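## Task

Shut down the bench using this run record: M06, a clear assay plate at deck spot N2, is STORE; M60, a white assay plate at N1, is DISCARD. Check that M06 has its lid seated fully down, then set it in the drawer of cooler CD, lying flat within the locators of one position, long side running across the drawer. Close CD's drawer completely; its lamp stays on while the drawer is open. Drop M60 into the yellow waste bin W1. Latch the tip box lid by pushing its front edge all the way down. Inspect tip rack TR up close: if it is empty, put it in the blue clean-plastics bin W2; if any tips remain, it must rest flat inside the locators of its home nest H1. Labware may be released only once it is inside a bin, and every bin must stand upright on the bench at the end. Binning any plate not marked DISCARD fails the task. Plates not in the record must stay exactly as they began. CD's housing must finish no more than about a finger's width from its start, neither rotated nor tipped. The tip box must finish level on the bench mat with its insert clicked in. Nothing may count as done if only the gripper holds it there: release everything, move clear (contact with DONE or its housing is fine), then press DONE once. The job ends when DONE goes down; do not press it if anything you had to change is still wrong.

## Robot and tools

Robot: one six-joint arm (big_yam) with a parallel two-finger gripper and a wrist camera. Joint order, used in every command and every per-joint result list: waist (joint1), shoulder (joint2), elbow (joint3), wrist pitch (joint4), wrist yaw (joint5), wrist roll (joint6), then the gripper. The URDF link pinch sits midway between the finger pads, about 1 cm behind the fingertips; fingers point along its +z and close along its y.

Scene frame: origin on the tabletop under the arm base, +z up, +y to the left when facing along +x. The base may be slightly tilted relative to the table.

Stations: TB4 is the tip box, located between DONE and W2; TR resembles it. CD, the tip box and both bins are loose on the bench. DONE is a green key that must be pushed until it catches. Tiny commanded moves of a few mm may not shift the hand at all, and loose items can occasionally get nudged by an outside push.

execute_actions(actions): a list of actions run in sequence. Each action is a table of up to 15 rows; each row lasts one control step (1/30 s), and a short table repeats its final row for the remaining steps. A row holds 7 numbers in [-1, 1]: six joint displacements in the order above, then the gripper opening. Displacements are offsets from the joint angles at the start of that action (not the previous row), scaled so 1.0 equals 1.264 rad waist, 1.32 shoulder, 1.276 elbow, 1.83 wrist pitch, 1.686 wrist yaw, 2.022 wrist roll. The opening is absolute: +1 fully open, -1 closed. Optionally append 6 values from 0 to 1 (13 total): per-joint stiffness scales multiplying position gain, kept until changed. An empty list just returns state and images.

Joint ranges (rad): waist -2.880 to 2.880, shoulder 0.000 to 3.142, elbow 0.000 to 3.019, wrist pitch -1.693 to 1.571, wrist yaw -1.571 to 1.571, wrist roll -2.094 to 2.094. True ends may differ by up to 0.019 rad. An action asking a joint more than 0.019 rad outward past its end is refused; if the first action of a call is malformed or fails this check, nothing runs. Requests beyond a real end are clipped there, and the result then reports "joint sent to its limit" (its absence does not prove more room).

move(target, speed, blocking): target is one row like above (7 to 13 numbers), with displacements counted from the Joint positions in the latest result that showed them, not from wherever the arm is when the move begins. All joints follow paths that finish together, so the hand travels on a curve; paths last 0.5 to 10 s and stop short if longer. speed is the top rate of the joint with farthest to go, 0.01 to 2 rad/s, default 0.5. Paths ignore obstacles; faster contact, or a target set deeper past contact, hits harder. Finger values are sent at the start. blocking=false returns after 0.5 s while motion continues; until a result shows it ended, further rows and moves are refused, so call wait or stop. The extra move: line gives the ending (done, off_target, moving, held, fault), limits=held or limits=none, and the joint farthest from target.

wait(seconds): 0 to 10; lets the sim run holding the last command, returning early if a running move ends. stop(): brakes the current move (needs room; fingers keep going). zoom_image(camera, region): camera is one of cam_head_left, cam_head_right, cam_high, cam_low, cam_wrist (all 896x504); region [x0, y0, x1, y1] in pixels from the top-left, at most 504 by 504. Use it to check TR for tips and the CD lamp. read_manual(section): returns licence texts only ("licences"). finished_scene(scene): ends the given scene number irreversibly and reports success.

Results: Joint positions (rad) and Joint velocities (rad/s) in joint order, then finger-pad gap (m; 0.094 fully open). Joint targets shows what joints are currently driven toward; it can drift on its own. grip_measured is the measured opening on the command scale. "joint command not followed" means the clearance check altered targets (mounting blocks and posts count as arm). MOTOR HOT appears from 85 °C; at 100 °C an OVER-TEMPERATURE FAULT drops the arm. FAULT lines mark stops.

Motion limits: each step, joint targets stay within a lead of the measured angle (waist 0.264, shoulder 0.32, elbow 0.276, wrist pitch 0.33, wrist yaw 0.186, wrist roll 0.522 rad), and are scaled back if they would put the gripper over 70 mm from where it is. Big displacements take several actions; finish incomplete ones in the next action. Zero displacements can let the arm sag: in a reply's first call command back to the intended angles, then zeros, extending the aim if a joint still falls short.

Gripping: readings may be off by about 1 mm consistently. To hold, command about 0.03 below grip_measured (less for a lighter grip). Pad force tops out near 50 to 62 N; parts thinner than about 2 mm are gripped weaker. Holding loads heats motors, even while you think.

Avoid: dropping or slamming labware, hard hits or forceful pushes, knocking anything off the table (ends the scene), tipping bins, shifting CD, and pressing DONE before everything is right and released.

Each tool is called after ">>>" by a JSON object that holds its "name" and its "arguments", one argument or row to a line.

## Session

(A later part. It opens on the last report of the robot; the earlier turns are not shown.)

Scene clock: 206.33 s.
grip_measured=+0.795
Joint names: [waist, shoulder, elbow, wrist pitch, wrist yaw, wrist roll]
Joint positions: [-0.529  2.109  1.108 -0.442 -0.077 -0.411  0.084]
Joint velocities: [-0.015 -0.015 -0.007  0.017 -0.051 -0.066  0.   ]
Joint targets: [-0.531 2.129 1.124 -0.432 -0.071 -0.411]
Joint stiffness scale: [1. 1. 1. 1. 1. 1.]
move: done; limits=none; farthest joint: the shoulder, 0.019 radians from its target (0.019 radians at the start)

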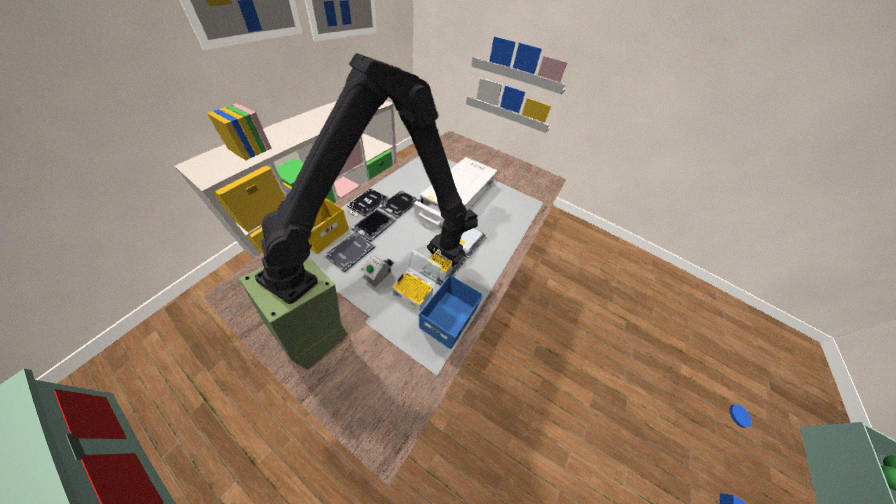

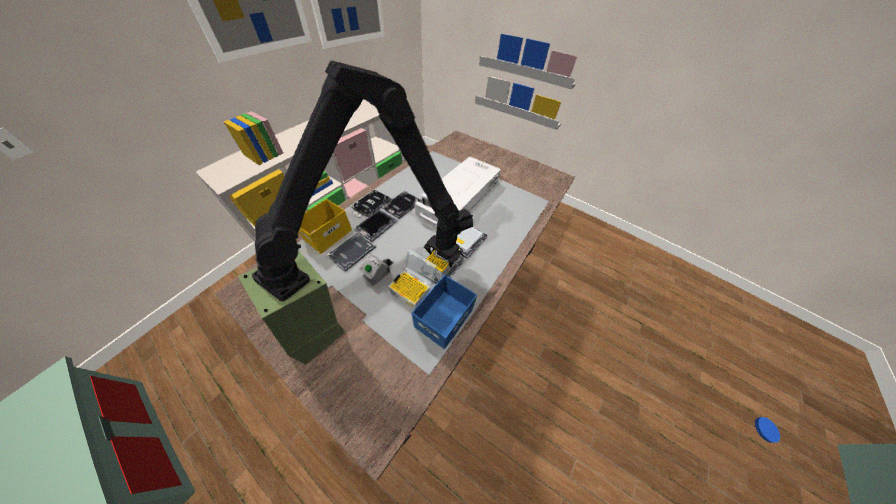

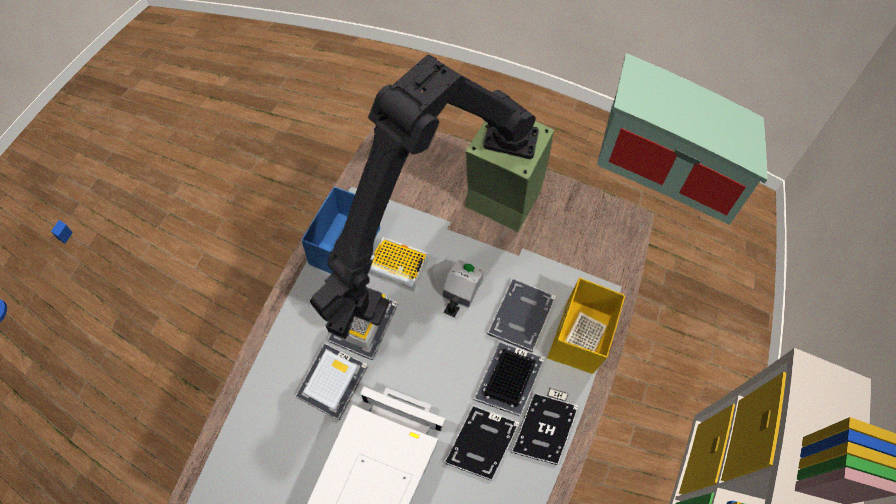

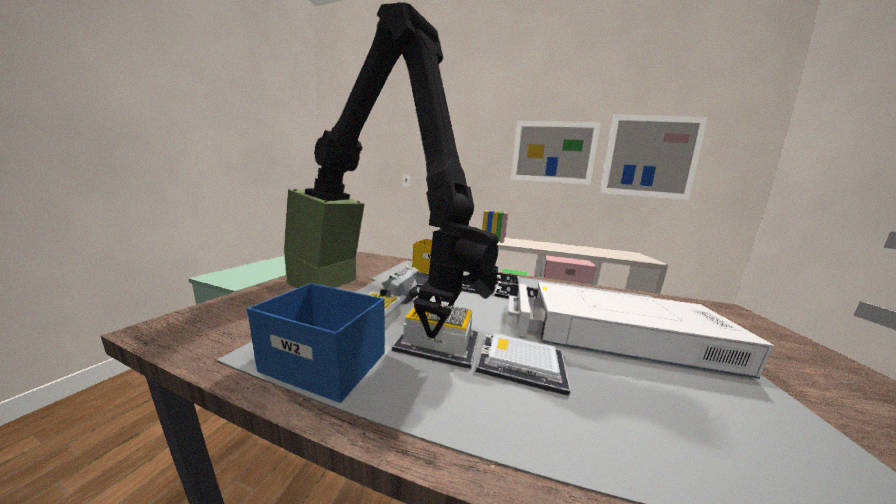

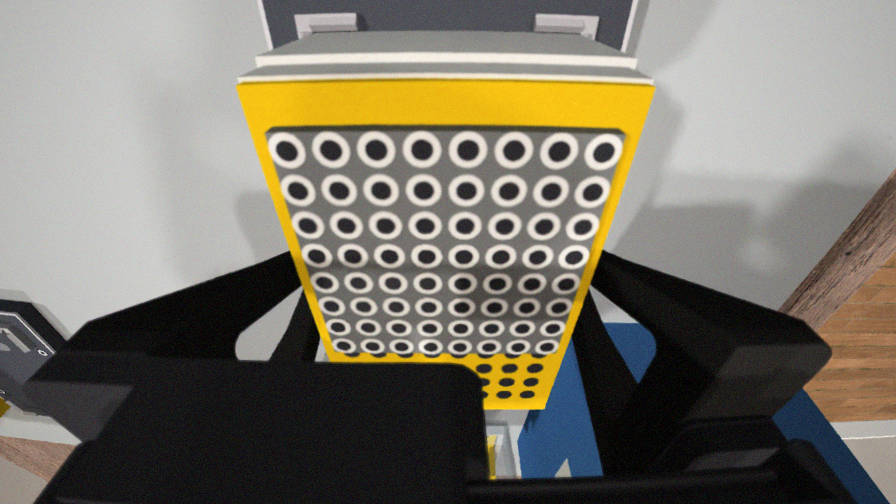

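>>> {"name": "move", "arguments": {
  "target": [0,-0.235,-0.015,-0.16,0,0,0.765],
  "speed": 0.25
}}

Scene clock: 215.17 s.
grip_measured=+0.795
Joint names: [waist, shoulder, elbow, wrist pitch, wrist yaw, wrist roll]
Joint positions: [-0.529  1.802  1.095 -0.719 -0.078 -0.411  0.084]
Joint velocities: [ 0.005  0.015 -0.017  0.002 -0.037 -0.022  0.   ]
Joint targets: [-0.529 1.799 1.089 -0.735 -0.077 -0.411]
Joint stiffness scale: [1. 1. 1. 1. 1. 1.]
move: done; limits=none; farthest joint: the wrist pitch, 0.016 radians from its target (0.293 radians at the start)

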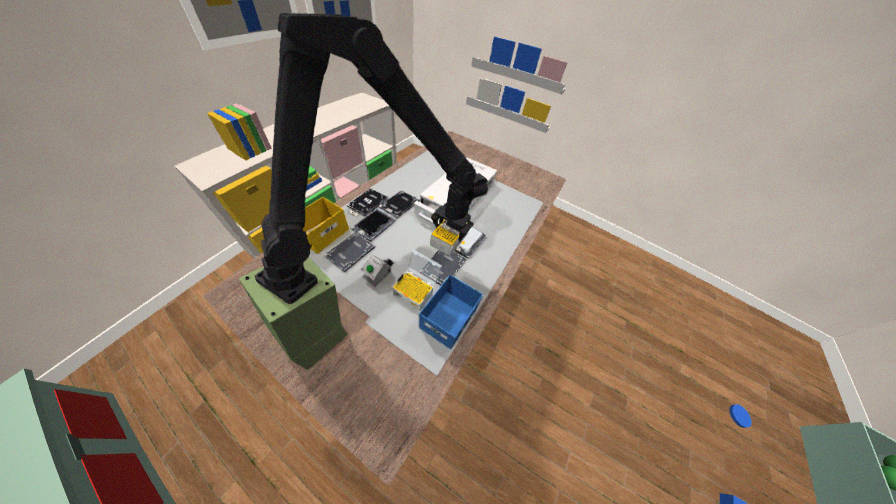

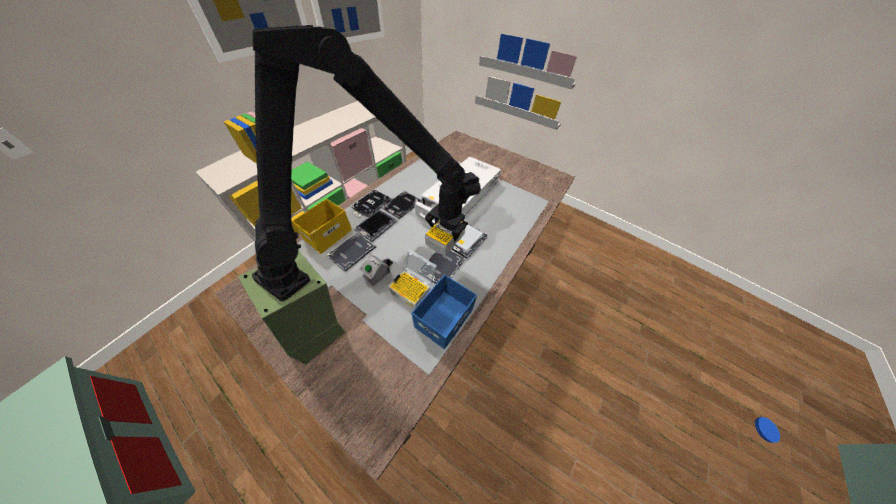

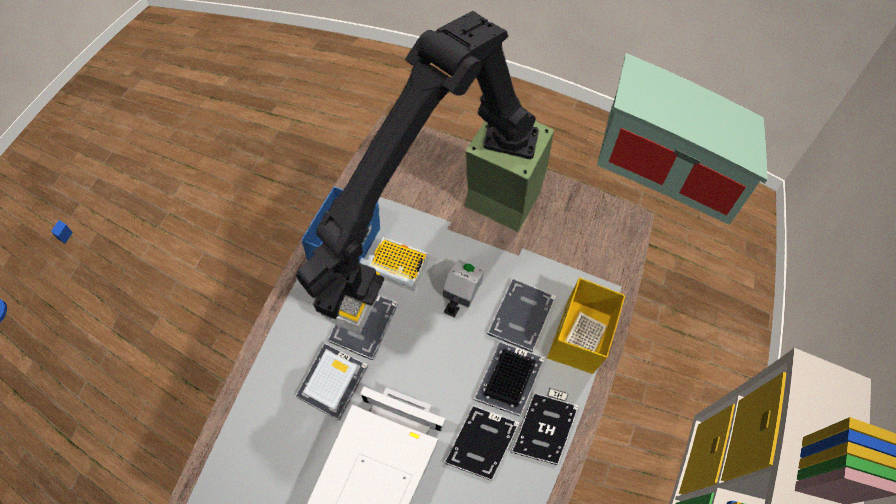

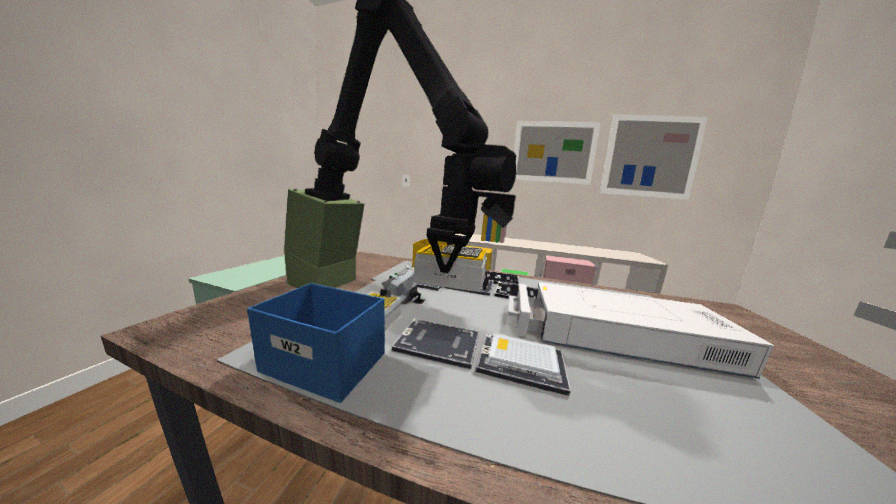

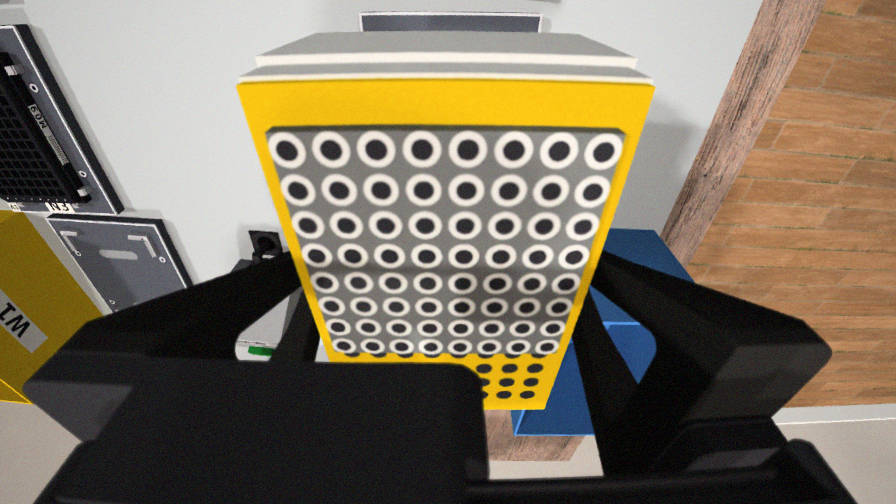

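>>> {"name": "move", "arguments": {
  "target": [0.732,0.298,0.414,-0.085,0.08,0.483,0.765],
  "speed": 0.45
}}

Scene clock: 225.63 s.
grip_measured=+0.795
Joint names: [waist, shoulder, elbow, wrist pitch, wrist yaw, wrist roll]
Joint positions: [ 0.409  2.172  1.585 -0.858  0.055  0.551  0.084]
Joint velocities: [ 0.005  0.005 -0.012  0.012 -0.051  0.051  0.   ]
Joint targets: [0.396 2.195 1.623 -0.874 0.057 0.566]
Joint stiffness scale: [1. 1. 1. 1. 1. 1.]
move: off_target; limits=none; farthest joint: the elbow, 0.038 radians from its target (0.528 radians at the start)

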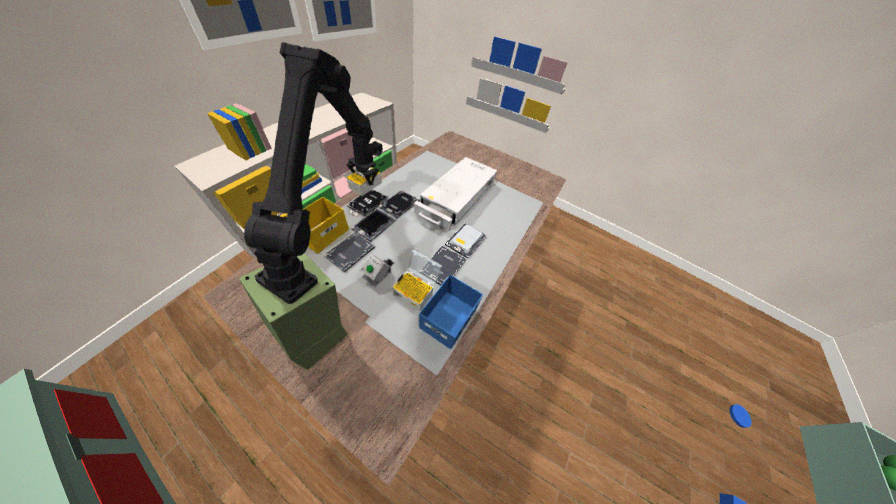

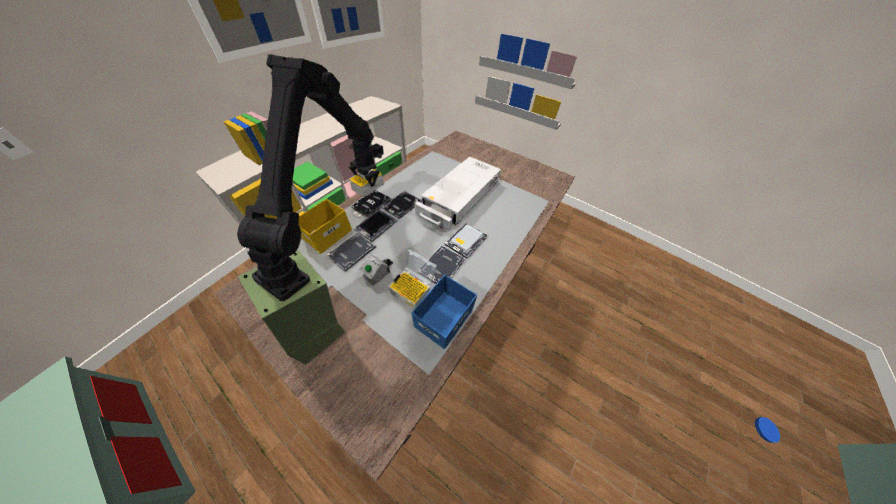

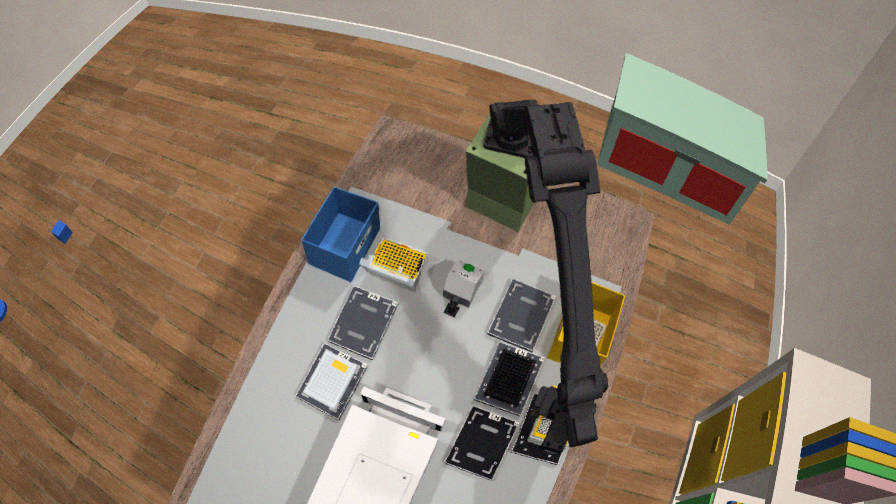

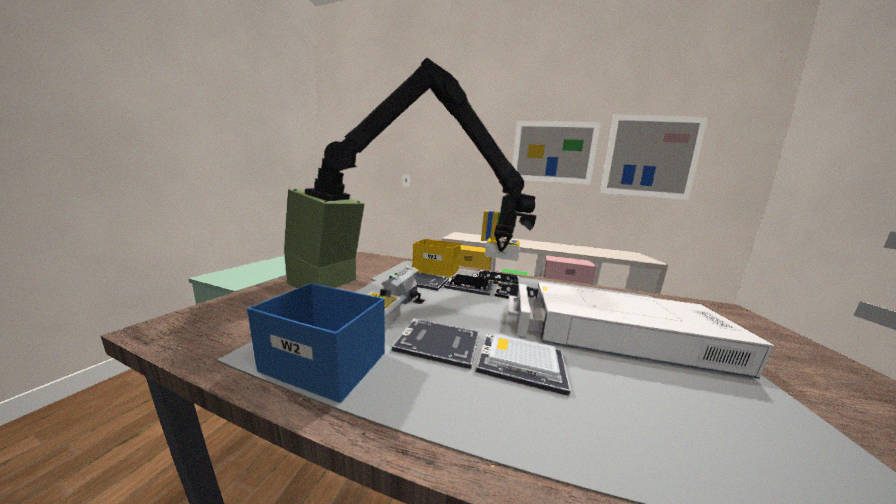

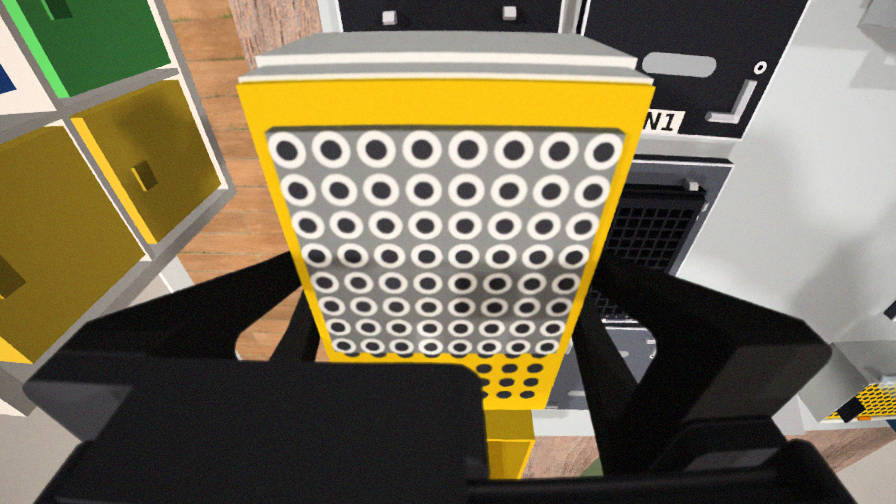

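>>> {"name": "move", "arguments": {
  "target": [0,0.082,0.036,0.049,0,0,0.765],
  "speed": 0.12
}}

>>> {"name": "zoom_image", "arguments": {
  "camera": "cam_wrist",
  "region": [220,0,680,100]
}}

Scene clock: 233.97 s.
grip_measured=+0.795
Joint names: [waist, shoulder, elbow, wrist pitch, wrist yaw, wrist roll]
Joint positions: [ 0.409  2.26   1.595 -0.786  0.055  0.551  0.084]
Joint velocities: [-0.005  0.015  0.002 -0.007 -0.007  0.037 -0.   ]
Joint targets: [0.409 2.280 1.631 -0.768 0.055 0.551]
Joint stiffness scale: [1. 1. 1. 1. 1. 1.]
move: off_target; limits=none; farthest joint: the elbow, 0.036 radians from its target (0.046 radians at the start)

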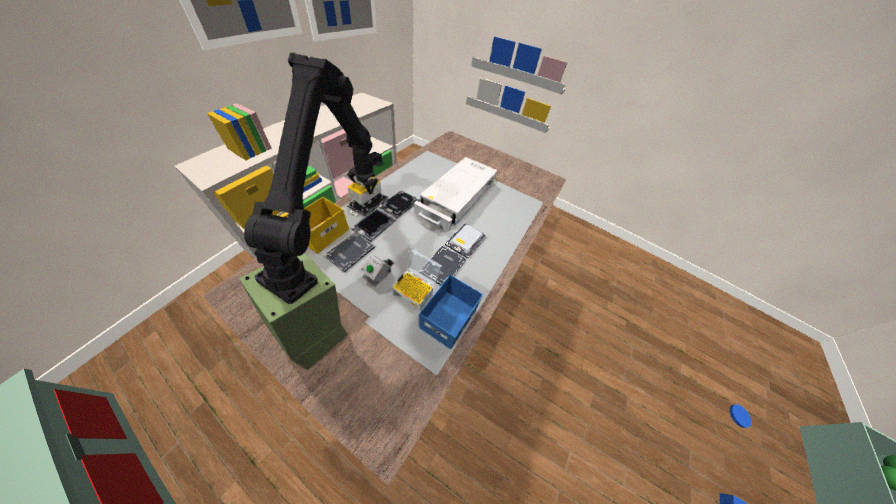

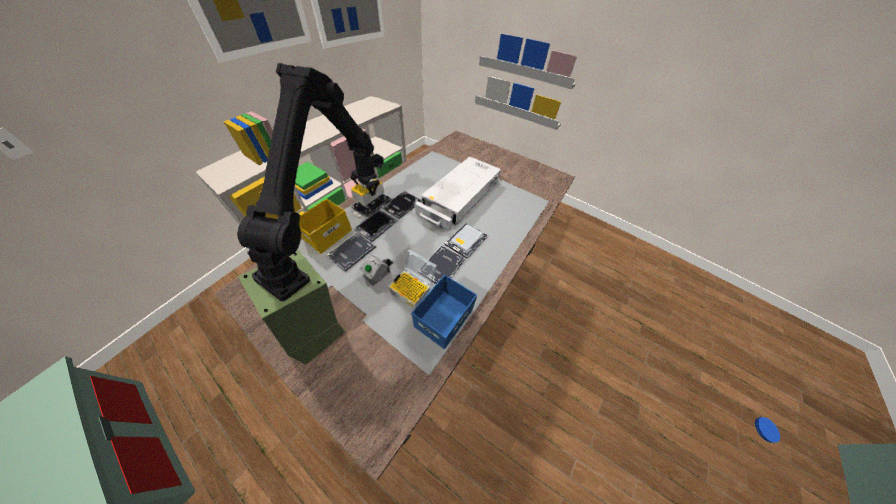

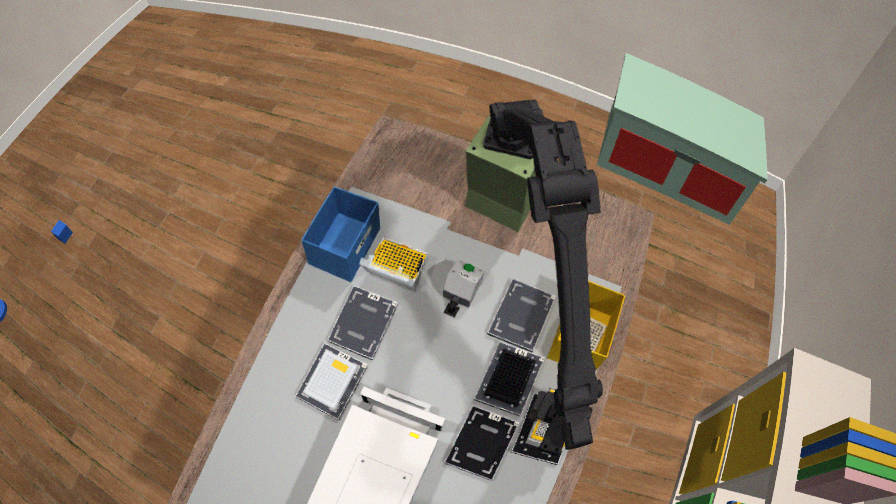

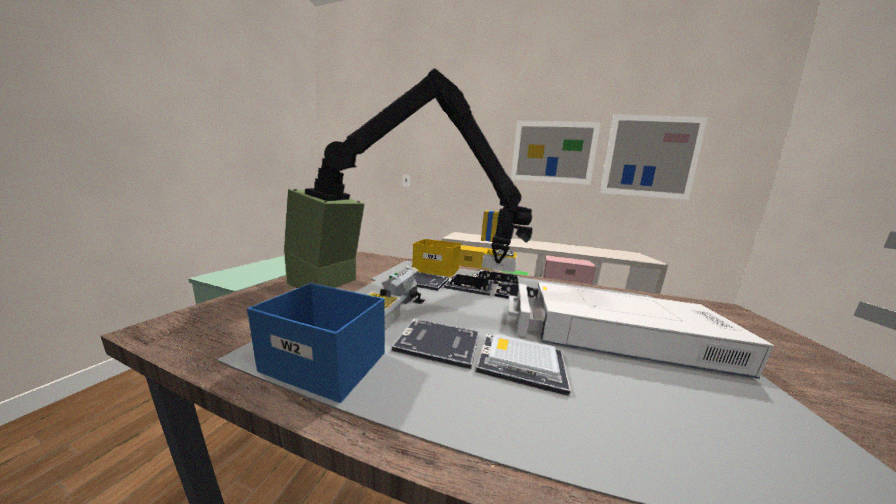

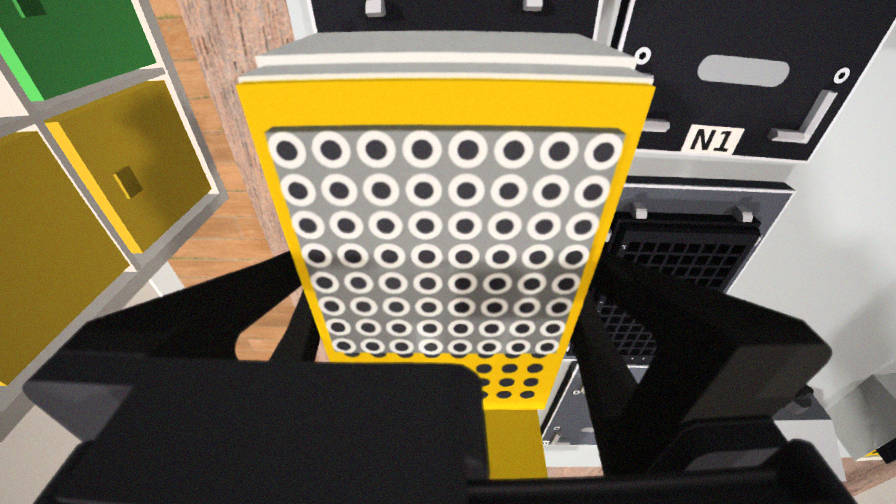

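Region (220, 0, 680, 100) of cam_wrist's 896x504 image, scaled by 1.096, with more detail than that image has; it fills the top 110 rows of this view, and the rest is white.

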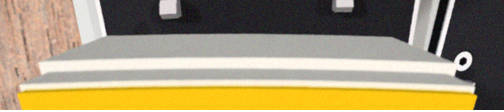

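>>> {"name": "move", "arguments": {
  "target": [-0.017,0.05,0.041,0.029,0,-0.022,0.765],
  "speed": 0.08
}}

Scene clock: 243.53 s.
grip_measured=+0.795
Joint names: [waist, shoulder, elbow, wrist pitch, wrist yaw, wrist roll]
Joint positions: [ 0.4    2.304  1.611 -0.75   0.055  0.522  0.084]
Joint velocities: [-0.005  0.005  0.007  0.002  0.066 -0.022 -0.001]
Joint targets: [0.387 2.326 1.647 -0.733 0.055 0.507]
Joint stiffness scale: [1. 1. 1. 1. 1. 1.]
move: off_target; limits=none; farthest joint: the elbow, 0.036 radians from its target (0.052 radians at the start)

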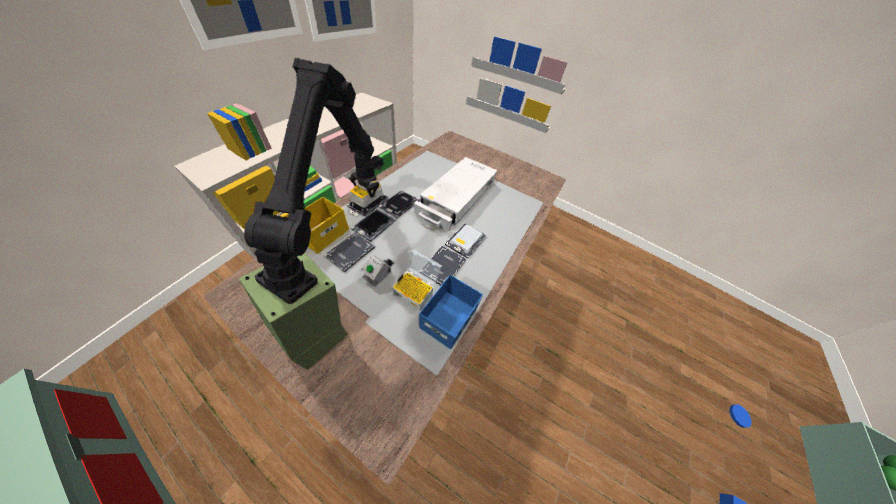

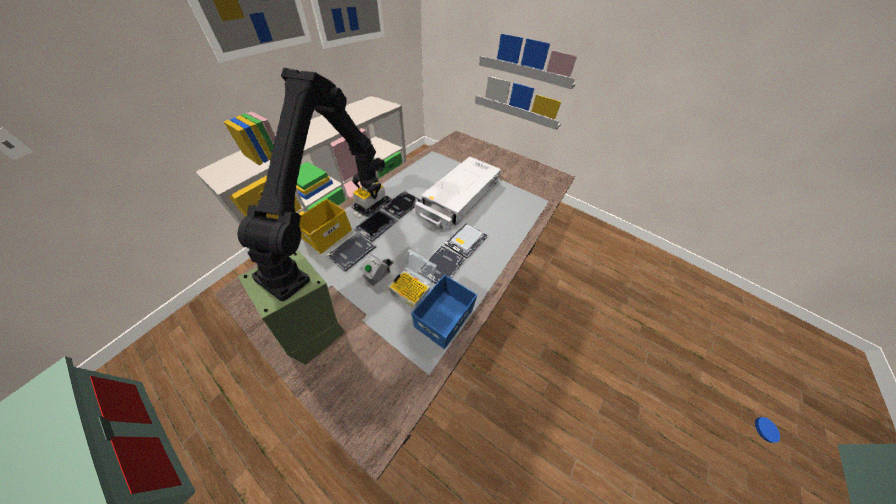

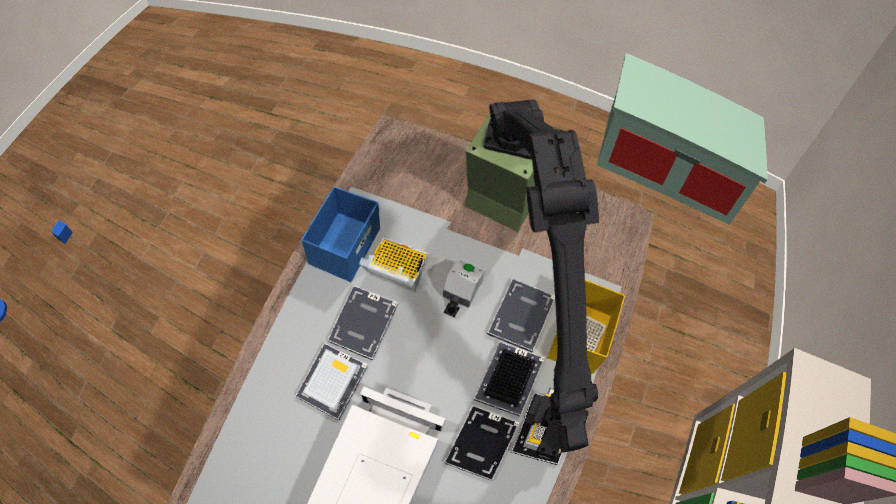

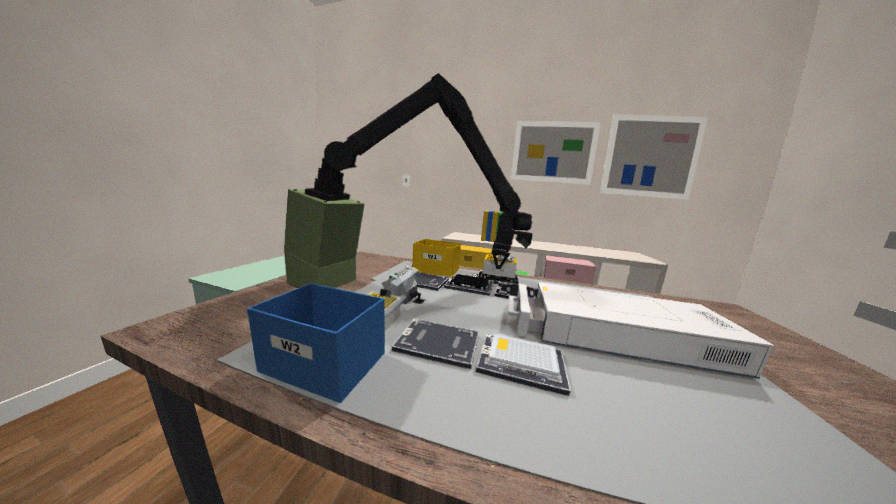

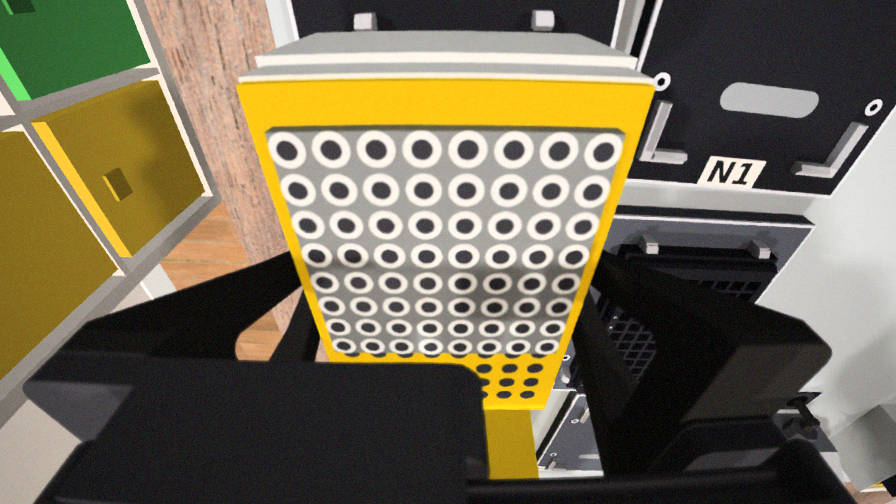

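>>> {"name": "move", "arguments": {
  "target": [-0.005,0.028,0.026,0.016,0.009,-0.003,0.765],
  "speed": 0.04
}}

Scene clock: 250.13 s.
grip_measured=+0.795
Joint names: [waist, shoulder, elbow, wrist pitch, wrist yaw, wrist roll]
Joint positions: [ 0.4    2.315  1.611 -0.738  0.068  0.522  0.084]
Joint velocities: [-0.015 -0.005  0.002 -0.032 -0.066  0.037  0.001]
Joint targets: [0.393 2.340 1.644 -0.721 0.070 0.516]
Joint stiffness scale: [1. 1. 1. 1. 1. 1.]
move: off_target; limits=none; farthest joint: the elbow, 0.033 radians from its target (0.033 radians at the start)

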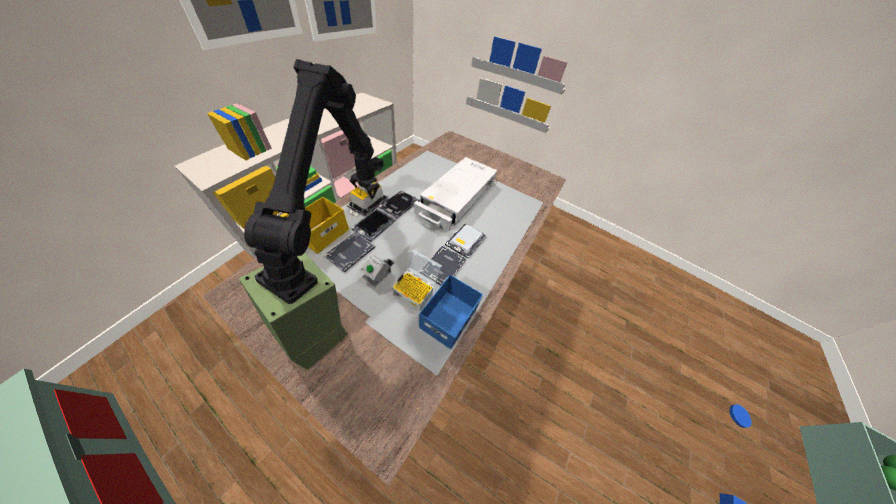

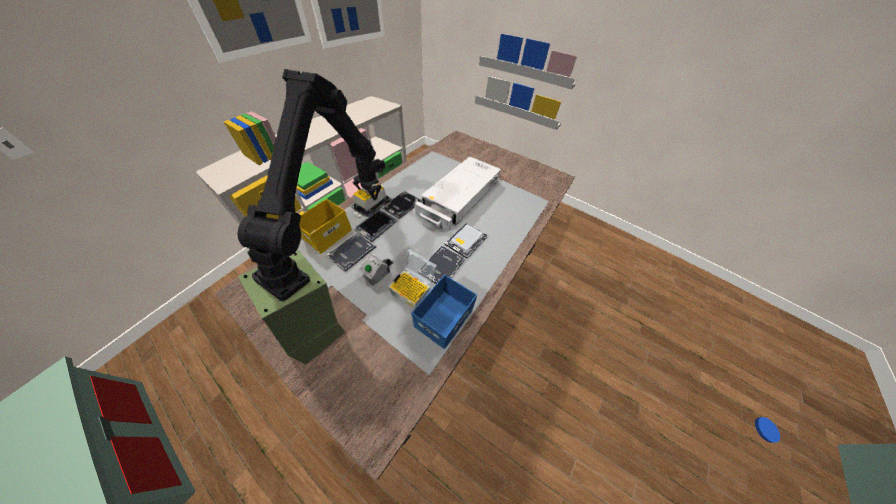

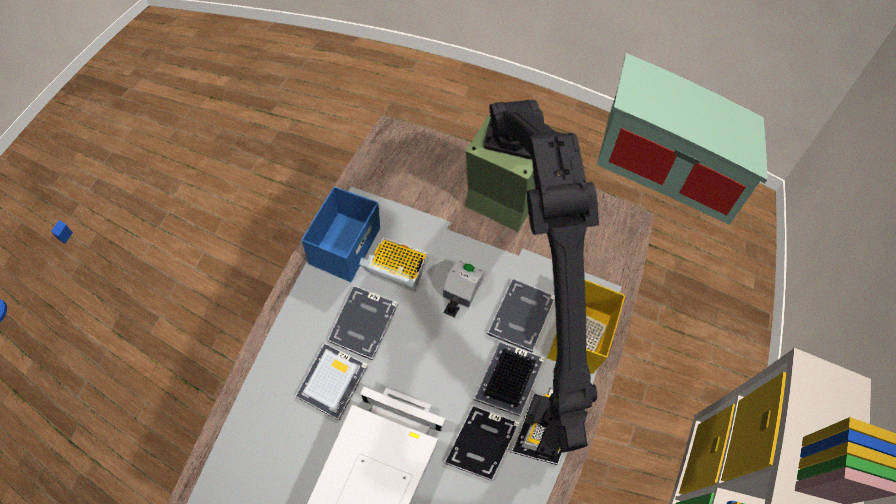

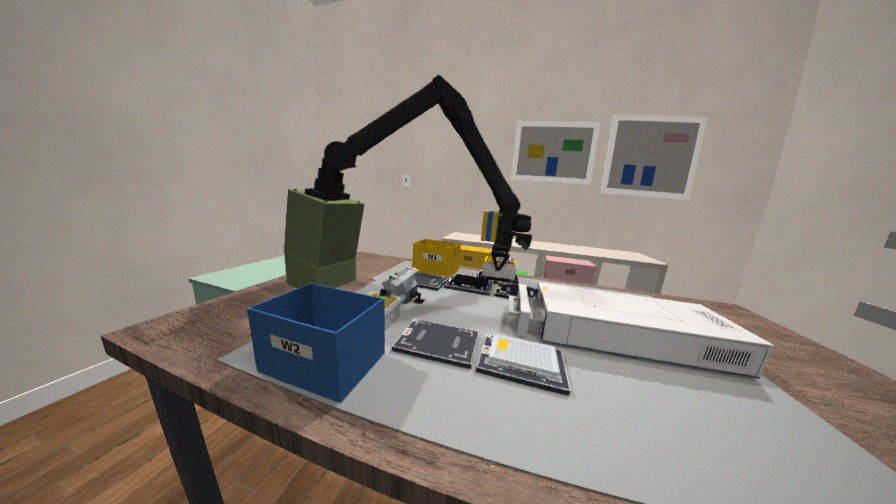

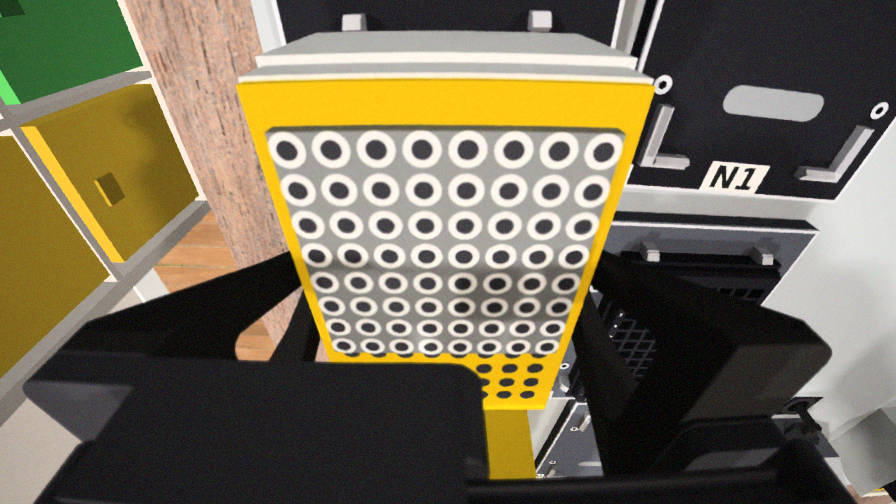

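>>> {"name": "execute_actions", "arguments": {
  "actions": []
}}

Scene clock: 265.67 s.
grip_measured=+0.795
Joint names: [waist, shoulder, elbow, wrist pitch, wrist yaw, wrist roll]
Joint positions: [ 0.4    2.315  1.611 -0.738  0.068  0.522  0.084]
Joint velocities: [-0.005 -0.024 -0.012  0.002 -0.022 -0.007 -0.   ]
Joint targets: [0.393 2.340 1.644 -0.721 0.070 0.516]
Joint stiffness scale: [1. 1. 1. 1. 1. 1.]

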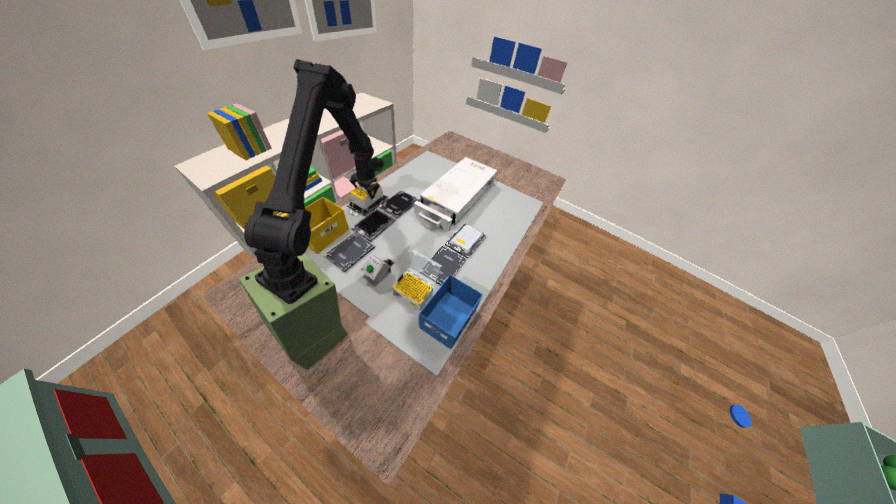

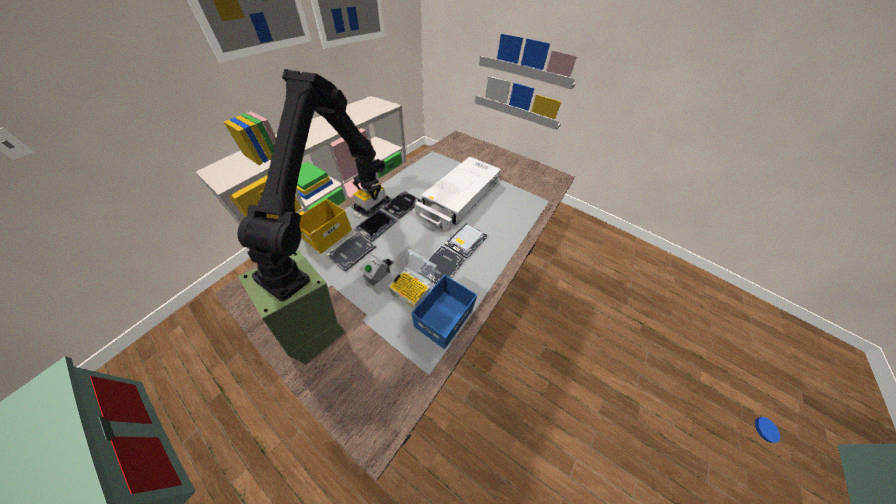

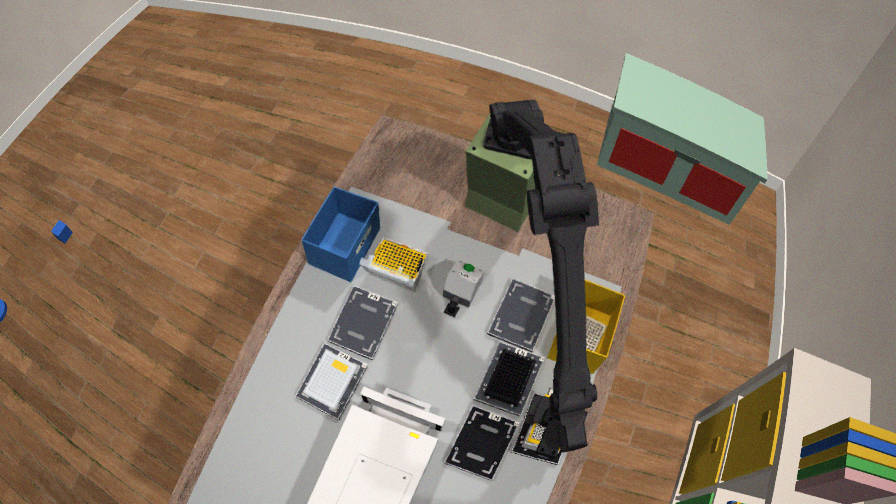

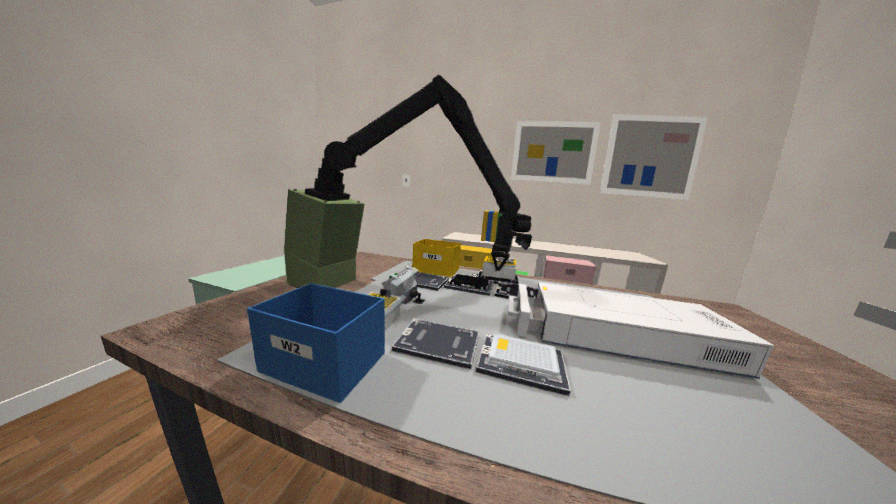

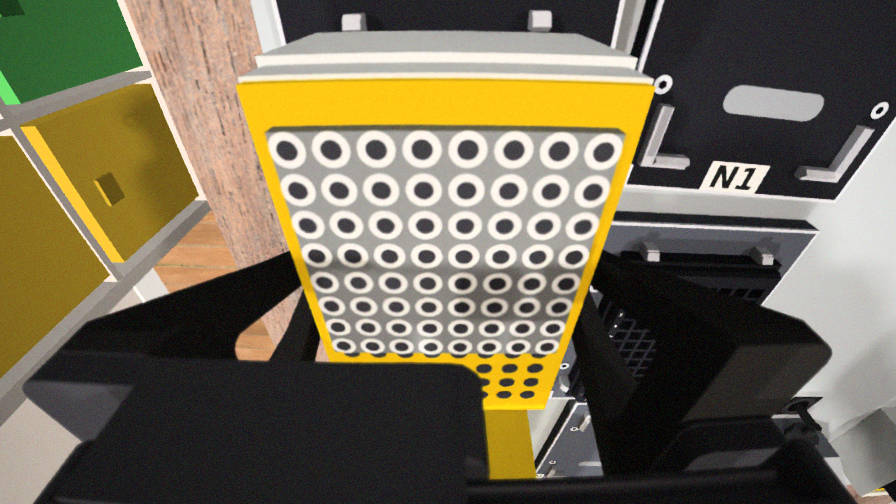

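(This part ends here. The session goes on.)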